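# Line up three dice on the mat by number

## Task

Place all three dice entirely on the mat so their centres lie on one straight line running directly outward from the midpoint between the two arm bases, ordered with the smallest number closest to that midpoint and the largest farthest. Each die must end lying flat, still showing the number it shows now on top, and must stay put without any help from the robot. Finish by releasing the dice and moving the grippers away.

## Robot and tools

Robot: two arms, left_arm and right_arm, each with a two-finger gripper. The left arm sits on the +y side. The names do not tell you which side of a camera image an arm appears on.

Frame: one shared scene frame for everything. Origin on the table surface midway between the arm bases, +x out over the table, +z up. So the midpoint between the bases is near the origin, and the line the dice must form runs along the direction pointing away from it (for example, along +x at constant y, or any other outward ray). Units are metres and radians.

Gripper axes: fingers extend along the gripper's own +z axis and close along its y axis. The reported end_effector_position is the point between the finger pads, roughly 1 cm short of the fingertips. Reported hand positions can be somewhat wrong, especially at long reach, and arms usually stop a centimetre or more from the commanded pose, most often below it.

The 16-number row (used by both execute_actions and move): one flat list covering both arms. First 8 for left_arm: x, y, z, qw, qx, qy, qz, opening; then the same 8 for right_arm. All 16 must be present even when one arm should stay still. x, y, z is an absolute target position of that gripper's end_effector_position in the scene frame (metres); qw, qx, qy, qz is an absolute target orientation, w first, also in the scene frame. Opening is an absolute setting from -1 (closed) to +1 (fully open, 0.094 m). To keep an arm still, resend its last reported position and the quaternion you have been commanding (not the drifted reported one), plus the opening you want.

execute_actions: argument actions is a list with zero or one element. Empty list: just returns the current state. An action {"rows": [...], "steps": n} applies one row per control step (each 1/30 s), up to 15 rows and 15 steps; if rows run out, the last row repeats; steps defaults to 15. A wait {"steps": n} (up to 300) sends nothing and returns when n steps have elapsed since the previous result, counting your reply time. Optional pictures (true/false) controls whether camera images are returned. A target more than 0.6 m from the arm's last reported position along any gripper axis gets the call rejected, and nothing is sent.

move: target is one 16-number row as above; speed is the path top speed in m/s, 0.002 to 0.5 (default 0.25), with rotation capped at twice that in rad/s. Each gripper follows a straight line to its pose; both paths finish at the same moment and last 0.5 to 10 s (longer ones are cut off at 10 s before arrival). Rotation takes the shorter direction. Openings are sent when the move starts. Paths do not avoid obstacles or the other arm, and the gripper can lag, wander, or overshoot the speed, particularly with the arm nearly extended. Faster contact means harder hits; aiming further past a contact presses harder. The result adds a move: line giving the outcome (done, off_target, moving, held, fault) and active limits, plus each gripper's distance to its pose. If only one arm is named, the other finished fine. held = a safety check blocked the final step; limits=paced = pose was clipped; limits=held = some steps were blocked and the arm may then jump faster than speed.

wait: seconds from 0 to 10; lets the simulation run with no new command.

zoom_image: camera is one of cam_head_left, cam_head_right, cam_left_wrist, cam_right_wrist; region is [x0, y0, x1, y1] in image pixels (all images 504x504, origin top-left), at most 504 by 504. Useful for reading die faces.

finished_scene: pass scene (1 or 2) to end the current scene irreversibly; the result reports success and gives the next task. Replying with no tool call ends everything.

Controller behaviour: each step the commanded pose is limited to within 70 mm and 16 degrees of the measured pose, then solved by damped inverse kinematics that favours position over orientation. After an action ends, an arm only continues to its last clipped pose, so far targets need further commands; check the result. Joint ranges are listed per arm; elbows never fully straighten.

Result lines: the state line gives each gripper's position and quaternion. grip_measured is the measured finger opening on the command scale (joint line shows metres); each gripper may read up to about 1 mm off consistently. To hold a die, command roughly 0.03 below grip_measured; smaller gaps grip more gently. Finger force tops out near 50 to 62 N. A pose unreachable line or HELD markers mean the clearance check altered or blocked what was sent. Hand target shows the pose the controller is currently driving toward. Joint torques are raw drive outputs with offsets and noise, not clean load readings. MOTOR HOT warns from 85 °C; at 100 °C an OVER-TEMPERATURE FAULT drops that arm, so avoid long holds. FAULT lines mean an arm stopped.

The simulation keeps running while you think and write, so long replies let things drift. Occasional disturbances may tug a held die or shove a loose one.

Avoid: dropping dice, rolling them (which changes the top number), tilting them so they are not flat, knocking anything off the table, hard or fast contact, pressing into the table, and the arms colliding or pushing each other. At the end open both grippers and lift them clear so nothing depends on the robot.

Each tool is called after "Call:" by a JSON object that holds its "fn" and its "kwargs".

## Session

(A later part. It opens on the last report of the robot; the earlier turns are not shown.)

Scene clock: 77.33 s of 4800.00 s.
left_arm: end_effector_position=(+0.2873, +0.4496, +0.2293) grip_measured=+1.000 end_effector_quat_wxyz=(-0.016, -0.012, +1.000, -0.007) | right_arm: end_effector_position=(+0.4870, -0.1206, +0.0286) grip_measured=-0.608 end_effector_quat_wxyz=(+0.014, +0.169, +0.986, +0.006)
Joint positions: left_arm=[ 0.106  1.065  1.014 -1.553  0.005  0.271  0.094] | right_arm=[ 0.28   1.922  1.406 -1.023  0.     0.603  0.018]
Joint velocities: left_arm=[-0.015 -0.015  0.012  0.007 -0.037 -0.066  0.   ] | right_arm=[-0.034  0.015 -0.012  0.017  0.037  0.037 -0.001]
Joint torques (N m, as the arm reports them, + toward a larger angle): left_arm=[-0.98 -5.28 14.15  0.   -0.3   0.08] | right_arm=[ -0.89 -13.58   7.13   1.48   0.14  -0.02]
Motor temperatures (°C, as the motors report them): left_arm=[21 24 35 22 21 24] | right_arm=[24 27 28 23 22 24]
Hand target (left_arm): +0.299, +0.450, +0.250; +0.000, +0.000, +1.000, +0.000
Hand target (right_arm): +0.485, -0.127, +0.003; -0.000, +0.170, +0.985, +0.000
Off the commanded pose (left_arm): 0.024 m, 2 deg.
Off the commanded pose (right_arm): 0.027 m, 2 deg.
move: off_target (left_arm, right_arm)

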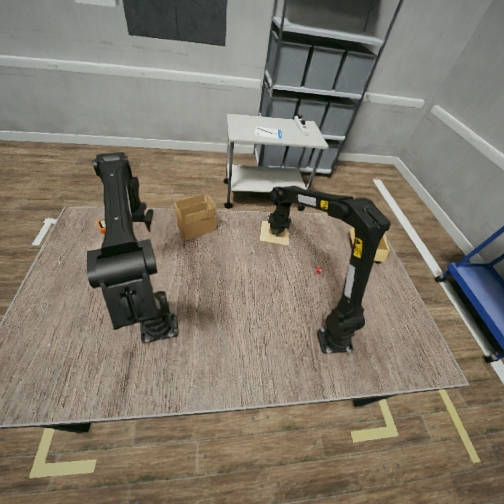

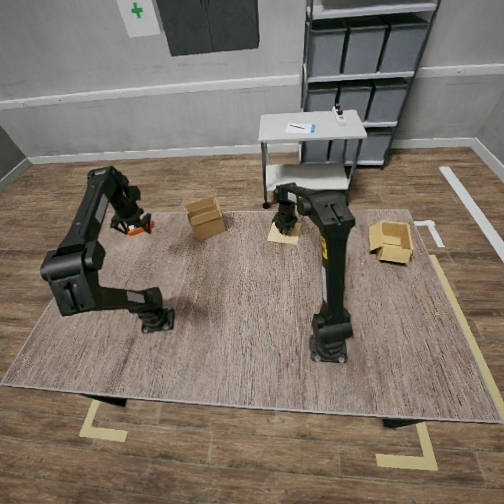

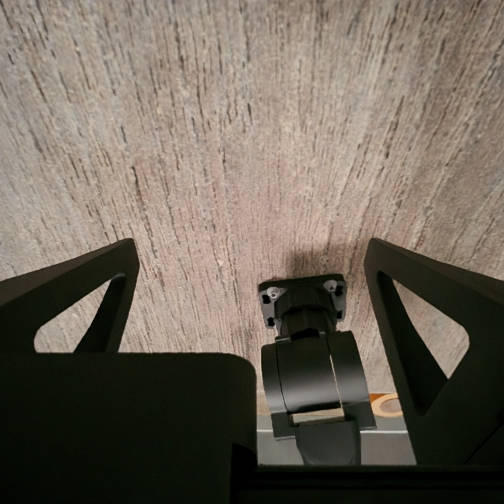

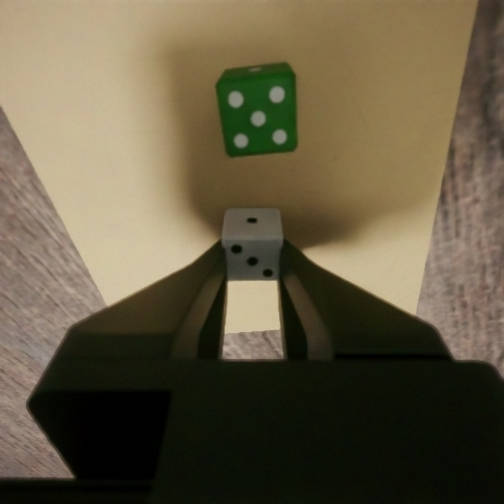

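Good enough (~1.5 mm).

Call:
{"fn": "move", "kwargs": {"target": [0.3,0.45,0.25,0,0,1,0,1,0.486,-0.122,0.02,0,0.17,0.985,0,0.3], "speed": 0.04}}

Call:
{"fn": "move", "kwargs": {"target": [0.3,0.45,0.25,0,0,1,0,1,0.47,-0.13,0.1,0,0.17,0.985,0,0.3]}}

Call:
{"fn": "move", "kwargs": {"target": [0.3,0.45,0.25,0,0,1,0,1,0.262,-0.283,0.055,0,0.25,0.968,0,0.6], "speed": 0.3}}

Scene clock: 84.27 s of 4800.00 s.
left_arm: end_effector_position=(+0.2873, +0.4496, +0.2293) grip_measured=+1.000 end_effector_quat_wxyz=(-0.016, -0.012, +1.000, -0.007) | right_arm: end_effector_position=(+0.4859, -0.1209, +0.0285) grip_measured=+0.298 end_effector_quat_wxyz=(+0.012, +0.169, +0.986, +0.005)
Joint positions: left_arm=[ 0.106  1.065  1.014 -1.553  0.005  0.271  0.094] | right_arm=[ 0.28   1.922  1.406 -1.028  0.     0.603  0.061]
Joint velocities: left_arm=[ 0.005 -0.005 -0.012  0.002  0.007 -0.007  0.   ] | right_arm=[ 0.005 -0.005  0.007 -0.012 -0.037 -0.007  0.001]
Joint torques (N m, as the arm reports them, + toward a larger angle): left_arm=[-1.03 -5.43 14.1  -0.1  -0.32  0.04] | right_arm=[ -0.14 -14.36   8.46  -0.23   0.14   0.01]
Motor temperatures (°C, as the motors report them): left_arm=[21 24 35 22 21 24] | right_arm=[24 27 28 23 22 24]
Hand target (left_arm): +0.299, +0.450, +0.250; +0.000, +0.000, +1.000, -0.000
Hand target (right_arm): +0.486, -0.122, +0.020; +0.000, +0.170, +0.985, +0.000
Off the commanded pose (left_arm): 0.024 m, 2 deg.
Off the commanded pose (right_arm): 0.009 m, 2 deg.
After step 90, 3.10 s passed at rest.
move: off_target (left_arm)

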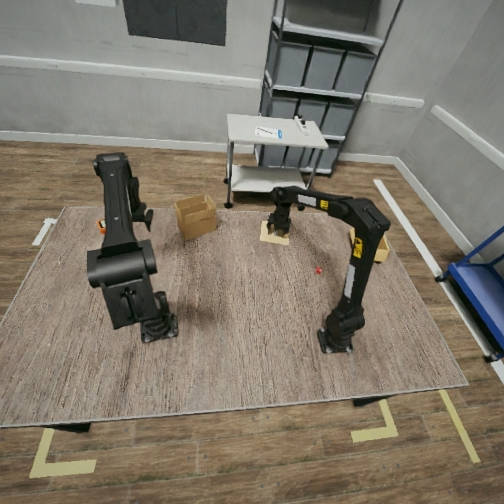

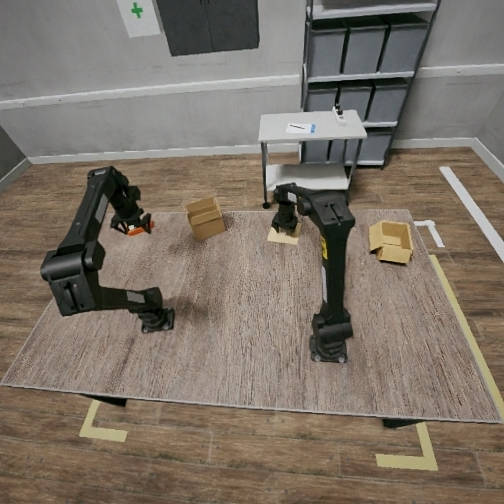

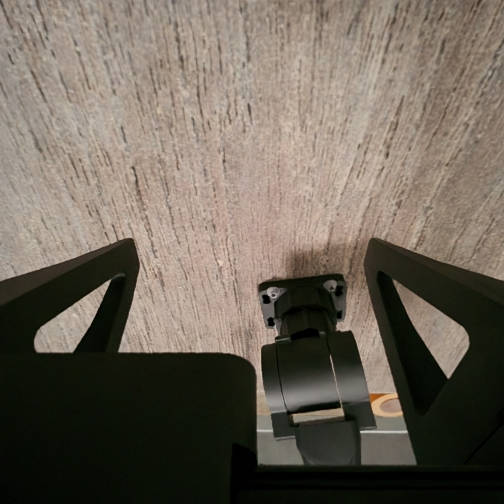

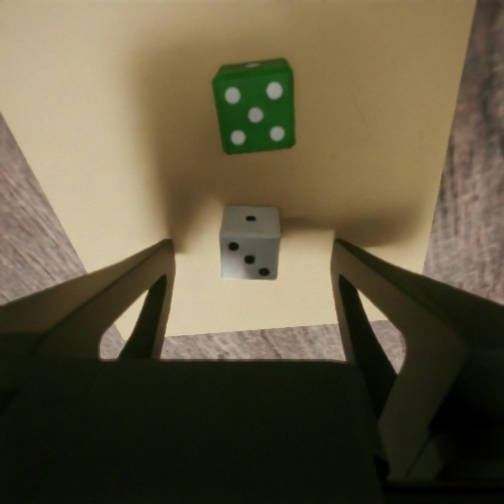

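Scene clock: 85.13 s of 4800.00 s.
left_arm: end_effector_position=(+0.2873, +0.4496, +0.2293) grip_measured=+1.000 end_effector_quat_wxyz=(-0.016, -0.012, +1.000, -0.007) | right_arm: end_effector_position=(+0.4569, -0.1287, +0.0846) grip_measured=+0.298 end_effector_quat_wxyz=(-0.011, +0.169, +0.986, -0.006)
Joint positions: left_arm=[ 0.106  1.065  1.014 -1.553  0.005  0.271  0.094] | right_arm=[ 0.28   1.817  1.411 -1.19   0.     0.603  0.061]
Joint velocities: left_arm=[ 0.005 -0.005 -0.007 -0.002  0.007  0.007  0.   ] | right_arm=[-0.015 -0.005  0.012 -0.012  0.007 -0.051  0.   ]
Joint torques (N m, as the arm reports them, + toward a larger angle): left_arm=[-0.86 -5.77 14.16 -0.3  -0.33  0.15] | right_arm=[ -0.86 -16.18  10.63  -0.36   0.16  -0.01]
Motor temperatures (°C, as the motors report them): left_arm=[21 24 35 22 21 24] | right_arm=[24 27 28 23 22 24]
Hand target (left_arm): +0.299, +0.450, +0.250; +0.000, +0.000, +1.000, -0.000
Hand target (right_arm): +0.469, -0.130, +0.100; +0.001, +0.170, +0.985, +0.000
Off the commanded pose (left_arm): 0.024 m, 2 deg.
Off the commanded pose (right_arm): 0.020 m, 1 deg.
move: off_target (left_arm, right_arm)

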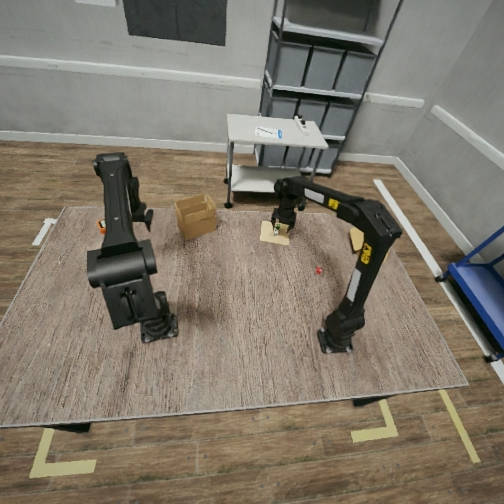

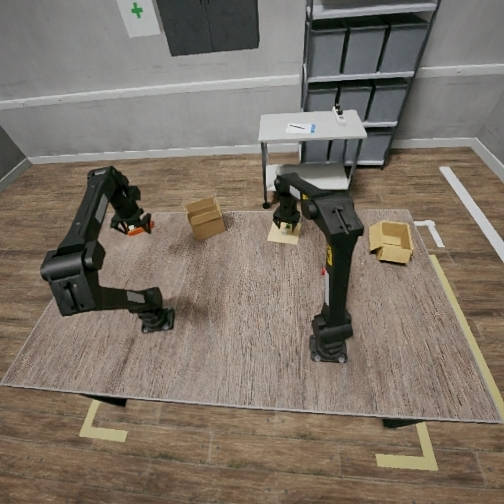

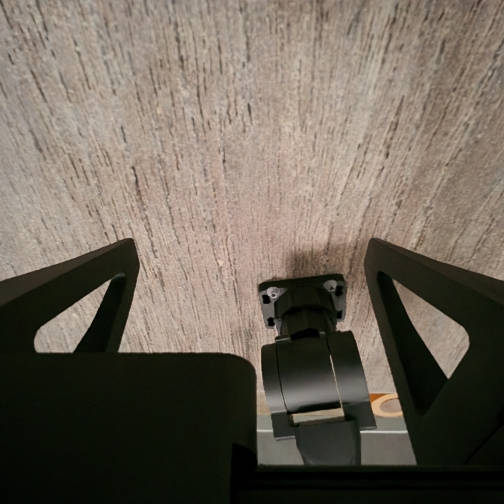

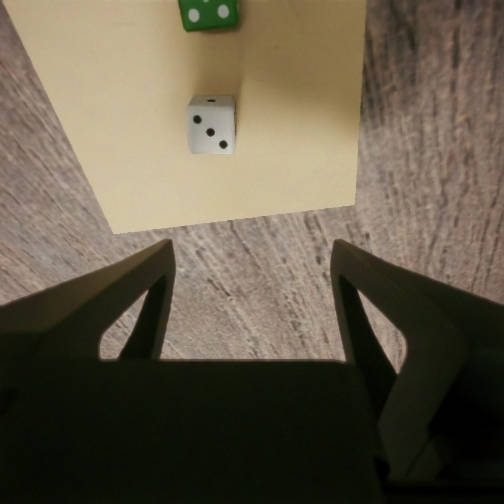

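Scene clock: 86.50 s of 4800.00 s.
left_arm: end_effector_position=(+0.2873, +0.4496, +0.2293) grip_measured=+1.000 end_effector_quat_wxyz=(-0.016, -0.012, +1.000, -0.007) | right_arm: end_effector_position=(+0.2528, -0.2829, +0.0473) grip_measured=+0.598 end_effector_quat_wxyz=(-0.020, +0.256, +0.966, -0.006)
Joint positions: left_arm=[ 0.106  1.065  1.014 -1.553  0.005  0.271  0.094] | right_arm=[-0.039  1.343  0.723 -0.993  0.004  0.463  0.075]
Joint velocities: left_arm=[ 0.005 -0.015 -0.012 -0.002 -0.022  0.022  0.   ] | right_arm=[ 0.005  0.015 -0.002  0.007 -0.022  0.037  0.001]
Joint torques (N m, as the arm reports them, + toward a larger angle): left_arm=[-0.63 -5.15 14.17 -0.23 -0.26  0.06] | right_arm=[ 0.22 -8.26  7.46  1.05  0.11  0.02]
Motor temperatures (°C, as the motors report them): left_arm=[21 24 35 22 21 24] | right_arm=[24 27 28 23 22 24]
Hand target (left_arm): +0.299, +0.450, +0.250; +0.000, +0.000, +1.000, -0.000
Hand target (right_arm): +0.261, -0.283, +0.053; -0.002, +0.250, +0.968, -0.002
Off the commanded pose (left_arm): 0.024 m, 2 deg.
Off the commanded pose (right_arm): 0.012 m, 3 deg.
move: off_target (left_arm, right_arm)

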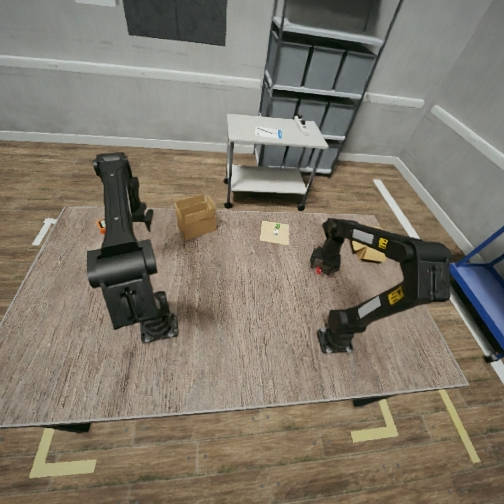

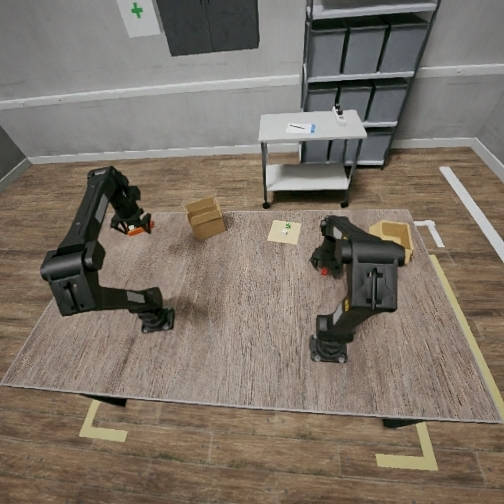

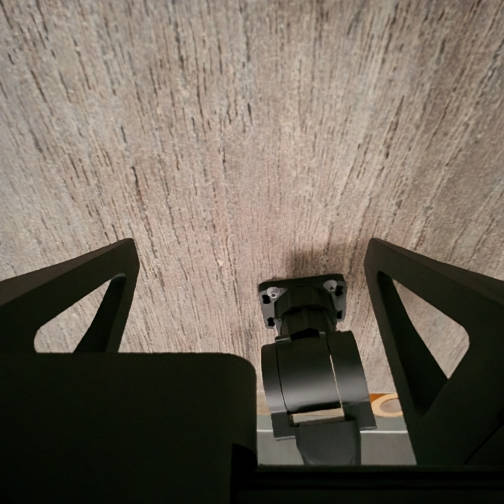

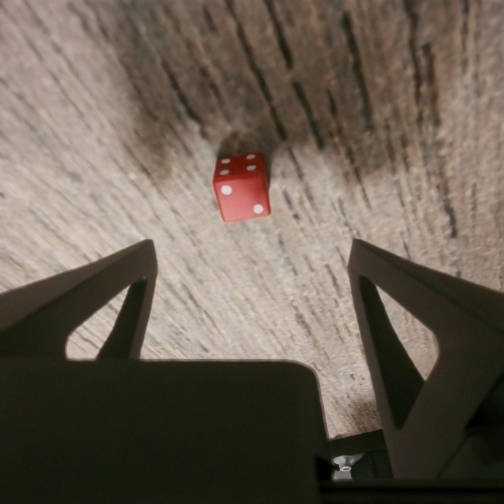

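Call:
{"fn": "move", "kwargs": {"target": [0.3,0.45,0.25,0,0,1,0,1,0.263,-0.283,0.012,0,0.18,0.984,0,0.6], "speed": 0.08}}

Scene clock: 91.43 s of 4800.00 s.
left_arm: end_effector_position=(+0.2873, +0.4496, +0.2293) grip_measured=+1.000 end_effector_quat_wxyz=(-0.016, -0.012, +1.000, -0.007) | right_arm: end_effector_position=(+0.2631, -0.2834, +0.0201) grip_measured=+0.598 end_effector_quat_wxyz=(+0.005, +0.186, +0.983, -0.001)
Joint positions: left_arm=[ 0.106  1.065  1.014 -1.553  0.005  0.271  0.094] | right_arm=[-0.039  1.393  0.681 -0.85   0.004  0.319  0.075]
Joint velocities: left_arm=[ 0.005 -0.005 -0.007 -0.007  0.022 -0.081  0.   ] | right_arm=[-0.024  0.005  0.002  0.012  0.051  0.051 -0.001]
Joint torques (N m, as the arm reports them, + toward a larger angle): left_arm=[-0.75 -5.95 14.13 -0.22 -0.29  0.04] | right_arm=[ 0.15 -6.7   6.25  1.42 -0.02 -0.06]
Motor temperatures (°C, as the motors report them): left_arm=[21 24 35 22 21 24] | right_arm=[24 27 28 23 22 24]
Hand target (left_arm): +0.299, +0.450, +0.250; +0.000, +0.000, +1.000, -0.000
Hand target (right_arm): +0.263, -0.283, +0.012; +0.000, +0.180, +0.984, -0.000
Off the commanded pose (left_arm): 0.024 m, 2 deg.
Off the commanded pose (right_arm): 0.008 m, 1 deg.
After step 90, 0.60 s passed at rest.
move: off_target (left_arm)

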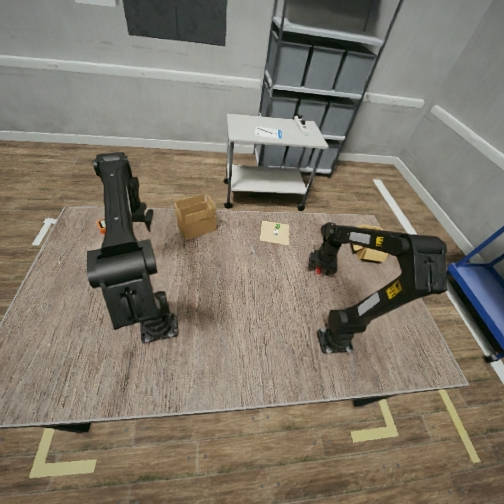

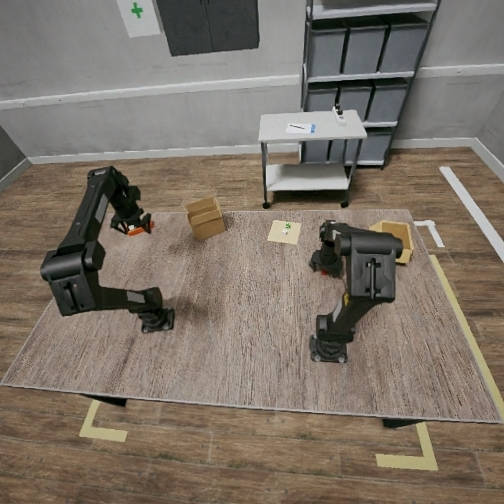

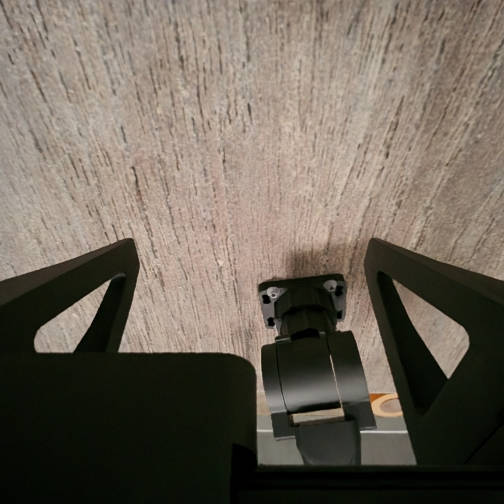

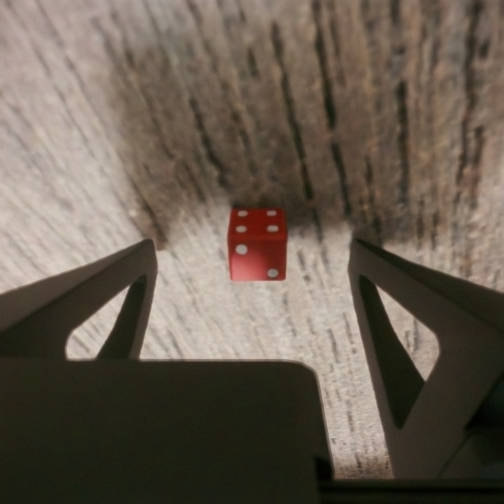

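Call:
{"fn": "move", "kwargs": {"target": [0.3,0.45,0.25,0,0,1,0,1,0.263,-0.283,0.014,0,0.18,0.984,0,-0.72]}}

Call:
{"fn": "move", "kwargs": {"target": [0.3,0.45,0.25,0,0,1,0,1,0.285,-0.27,0.08,0,0.17,0.985,0,-0.72]}}

Call:
{"fn": "move", "kwargs": {"target": [0.3,0.45,0.25,0,0,1,0,1,0.46,-0.108,0.06,0,0.17,0.985,0,-0.72]}}

Call:
{"fn": "move", "kwargs": {"target": [0.3,0.45,0.25,0,0,1,0,1,0.459,-0.109,0.02,0,0.17,0.985,0,-0.72], "speed": 0.06}}

Scene clock: 98.20 s of 4800.00 s.
left_arm: end_effector_position=(+0.2873, +0.4496, +0.2293) grip_measured=+1.000 end_effector_quat_wxyz=(-0.016, -0.012, +1.000, -0.007) | right_arm: end_effector_position=(+0.2631, -0.2834, +0.0201) grip_measured=-0.610 end_effector_quat_wxyz=(+0.005, +0.184, +0.983, -0.001)
Joint positions: left_arm=[ 0.106  1.065  1.014 -1.553  0.005  0.271  0.094] | right_arm=[-0.039  1.393  0.681 -0.85   0.004  0.315  0.018]
Joint velocities: left_arm=[-0.015 -0.015  0.002 -0.007 -0.022  0.022  0.   ] | right_arm=[-0.005 -0.005  0.012 -0.007  0.051 -0.066  0.   ]
Joint torques (N m, as the arm reports them, + toward a larger angle): left_arm=[-1.15 -6.13 14.23 -0.33 -0.27  0.05] | right_arm=[-0.21 -6.78  6.51  1.06 -0.02 -0.07]
Motor temperatures (°C, as the motors report them): left_arm=[21 24 36 22 21 24] | right_arm=[24 27 27 23 22 24]
Hand target (left_arm): +0.299, +0.450, +0.250; +0.000, +0.000, +1.000, -0.000
Hand target (right_arm): +0.263, -0.283, +0.014; +0.000, +0.180, +0.984, -0.000
Off the commanded pose (left_arm): 0.024 m, 2 deg.
Off the commanded pose (right_arm): 0.006 m, 1 deg.
After step 90, 3.07 s passed at rest.
move: off_target (left_arm)

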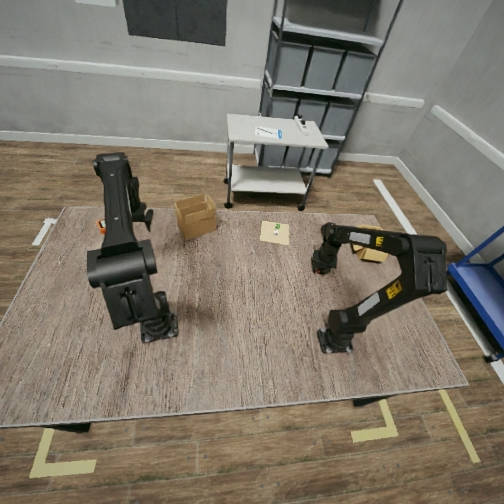

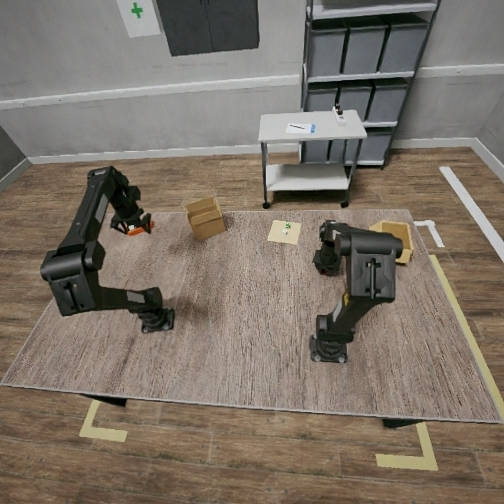

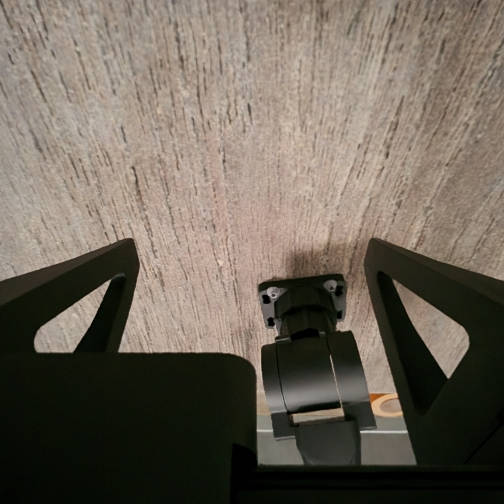

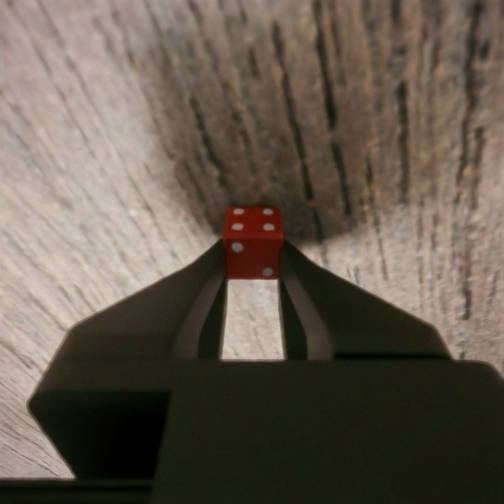

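Scene clock: 99.03 s of 4800.00 s.
left_arm: end_effector_position=(+0.2873, +0.4496, +0.2293) grip_measured=+1.000 end_effector_quat_wxyz=(-0.016, -0.012, +1.000, -0.007) | right_arm: end_effector_position=(+0.2744, -0.2728, +0.0674) grip_measured=-0.610 end_effector_quat_wxyz=(-0.011, +0.169, +0.985, -0.003)
Joint positions: left_arm=[ 0.106  1.065  1.014 -1.553  0.005  0.271  0.094] | right_arm=[-0.006  1.35   0.794 -1.037  0.002  0.319  0.018]
Joint velocities: left_arm=[-0.005  0.005  0.002  0.007 -0.022  0.037  0.   ] | right_arm=[-0.015 -0.005 -0.007  0.002  0.007  0.007 -0.   ]
Joint torques (N m, as the arm reports them, + toward a larger angle): left_arm=[-0.97 -5.22 14.14 -0.26 -0.3   0.07] | right_arm=[ 0.81 -8.81  9.27 -0.28  0.02  0.15]
Motor temperatures (°C, as the motors report them): left_arm=[21 24 36 22 21 24] | right_arm=[24 26 27 23 22 24]
Hand target (left_arm): +0.299, +0.450, +0.250; +0.000, +0.000, +1.000, -0.000
Hand target (right_arm): +0.284, -0.270, +0.080; +0.000, +0.170, +0.985, +0.000
Off the commanded pose (left_arm): 0.024 m, 2 deg.
Off the commanded pose (right_arm): 0.017 m, 1 deg.
move: off_target (left_arm, right_arm)

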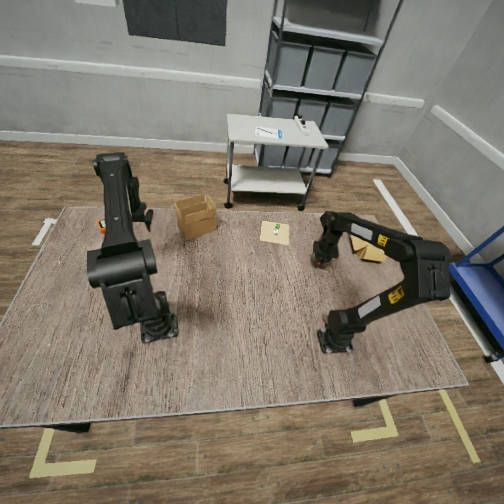

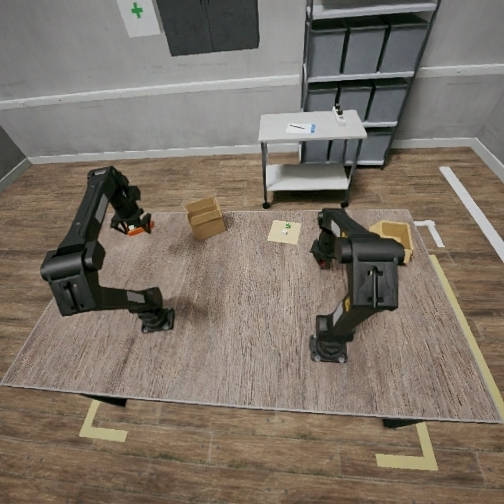

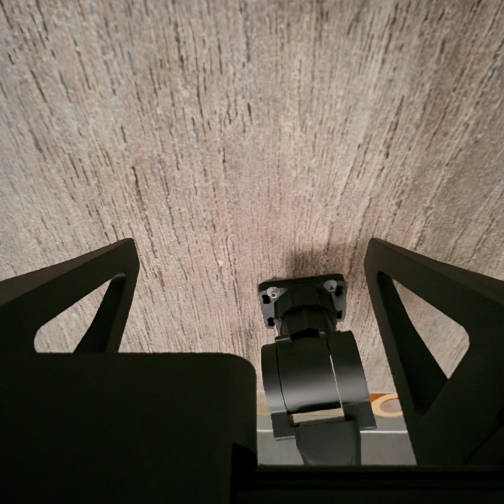

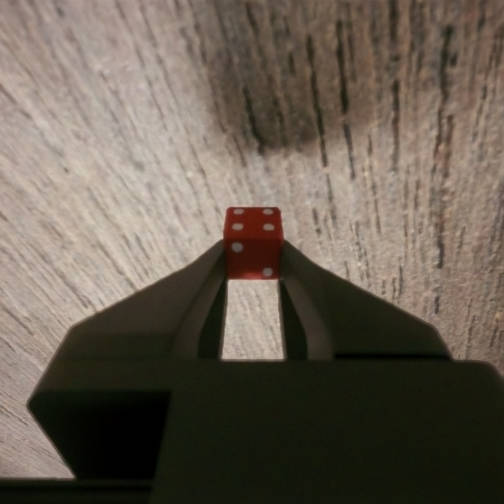

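Scene clock: 100.50 s of 4800.00 s.
left_arm: end_effector_position=(+0.2873, +0.4496, +0.2293) grip_measured=+1.000 end_effector_quat_wxyz=(-0.016, -0.012, +1.000, -0.007) | right_arm: end_effector_position=(+0.4499, -0.1114, +0.0620) grip_measured=-0.610 end_effector_quat_wxyz=(+0.004, +0.165, +0.986, +0.003)
Joint positions: left_arm=[ 0.106  1.065  1.014 -1.553  0.005  0.271  0.094] | right_arm=[ 0.314  1.817  1.346 -1.09  -0.002  0.63   0.018]
Joint velocities: left_arm=[ 0.015 -0.005 -0.017 -0.012  0.037  0.066  0.   ] | right_arm=[-0.015  0.015 -0.017 -0.012 -0.022 -0.022  0.   ]
Joint torques (N m, as the arm reports them, + toward a larger angle): left_arm=[-0.51 -5.46 14.08 -0.09 -0.26  0.05] | right_arm=[  0.09 -12.74  10.53  -0.25   0.17   0.17]
Motor temperatures (°C, as the motors report them): left_arm=[21 24 36 22 21 24] | right_arm=[24 26 28 23 22 24]
Hand target (left_arm): +0.299, +0.450, +0.250; +0.000, +0.000, +1.000, -0.000
Hand target (right_arm): +0.461, -0.108, +0.062; +0.002, +0.170, +0.985, +0.002
Off the commanded pose (left_arm): 0.024 m, 2 deg.
Off the commanded pose (right_arm): 0.011 m, 1 deg.
move: off_target (left_arm, right_arm)

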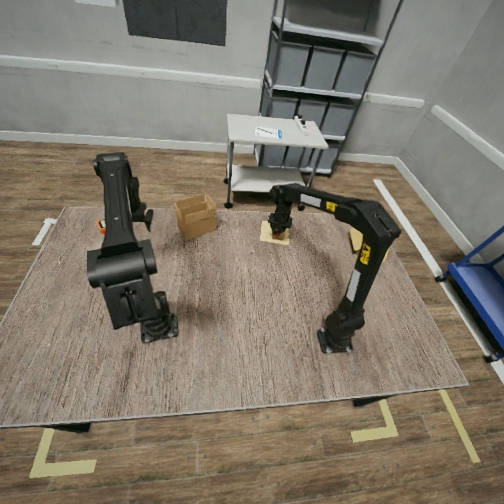

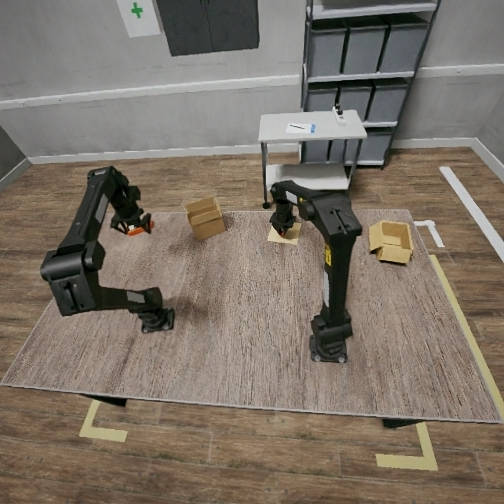

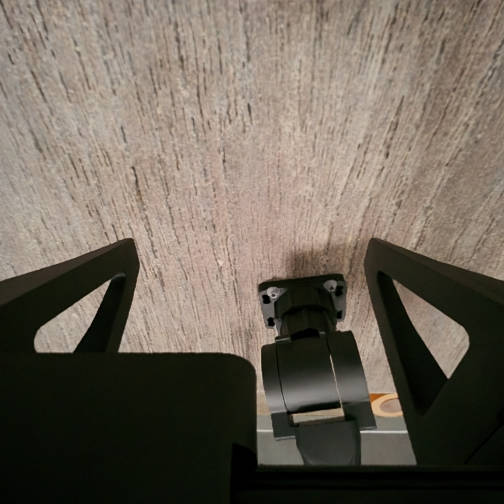

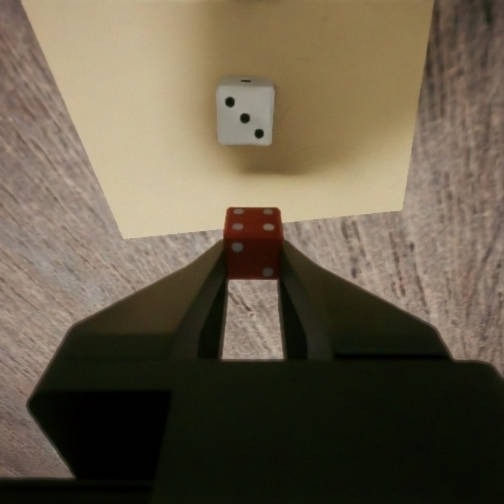

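Scene clock: 101.60 s of 4800.00 s.
left_arm: end_effector_position=(+0.2873, +0.4496, +0.2293) grip_measured=+1.000 end_effector_quat_wxyz=(-0.016, -0.012, +1.000, -0.007) | right_arm: end_effector_position=(+0.4587, -0.1086, +0.0367) grip_measured=-0.610 end_effector_quat_wxyz=(+0.006, +0.166, +0.986, +0.005)
Joint positions: left_arm=[ 0.106  1.065  1.014 -1.553  0.005  0.271  0.094] | right_arm=[ 0.314  1.866  1.344 -1.034 -0.003  0.632  0.018]
Joint velocities: left_arm=[ 0.005 -0.024 -0.002 -0.007 -0.037 -0.022  0.   ] | right_arm=[-0.005 -0.005 -0.012  0.002 -0.037 -0.007 -0.001]
Joint torques (N m, as the arm reports them, + toward a larger angle): left_arm=[-0.85 -4.81 14.05 -0.06 -0.28  0.09] | right_arm=[ -0.29 -13.55   7.41   1.32   0.22   0.12]
Motor temperatures (°C, as the motors report them): left_arm=[21 24 36 22 21 24] | right_arm=[24 27 28 23 22 24]
Hand target (left_arm): +0.299, +0.450, +0.250; +0.000, +0.000, +1.000, -0.000
Hand target (right_arm): +0.459, -0.109, +0.020; -0.000, +0.170, +0.985, +0.000
Off the commanded pose (left_arm): 0.024 m, 2 deg.
Off the commanded pose (right_arm): 0.017 m, 1 deg.
move: off_target (left_arm, right_arm)

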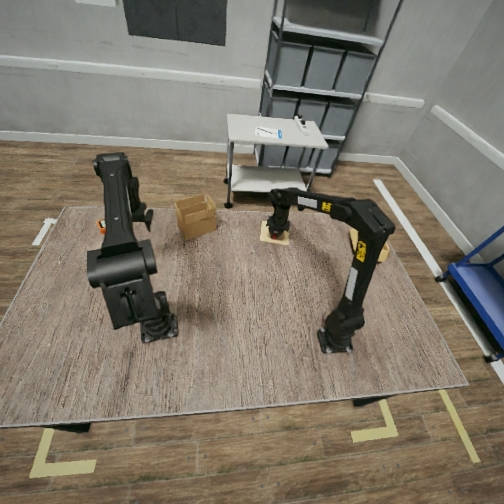

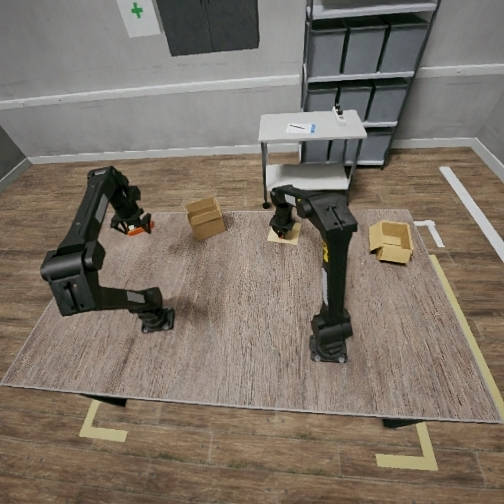

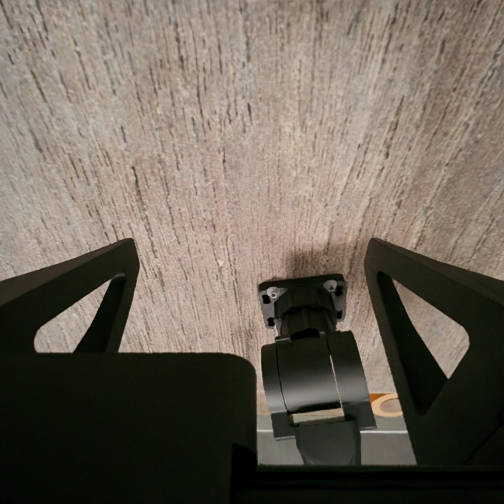

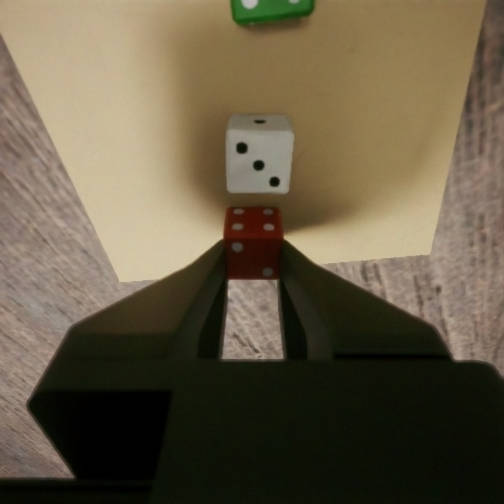

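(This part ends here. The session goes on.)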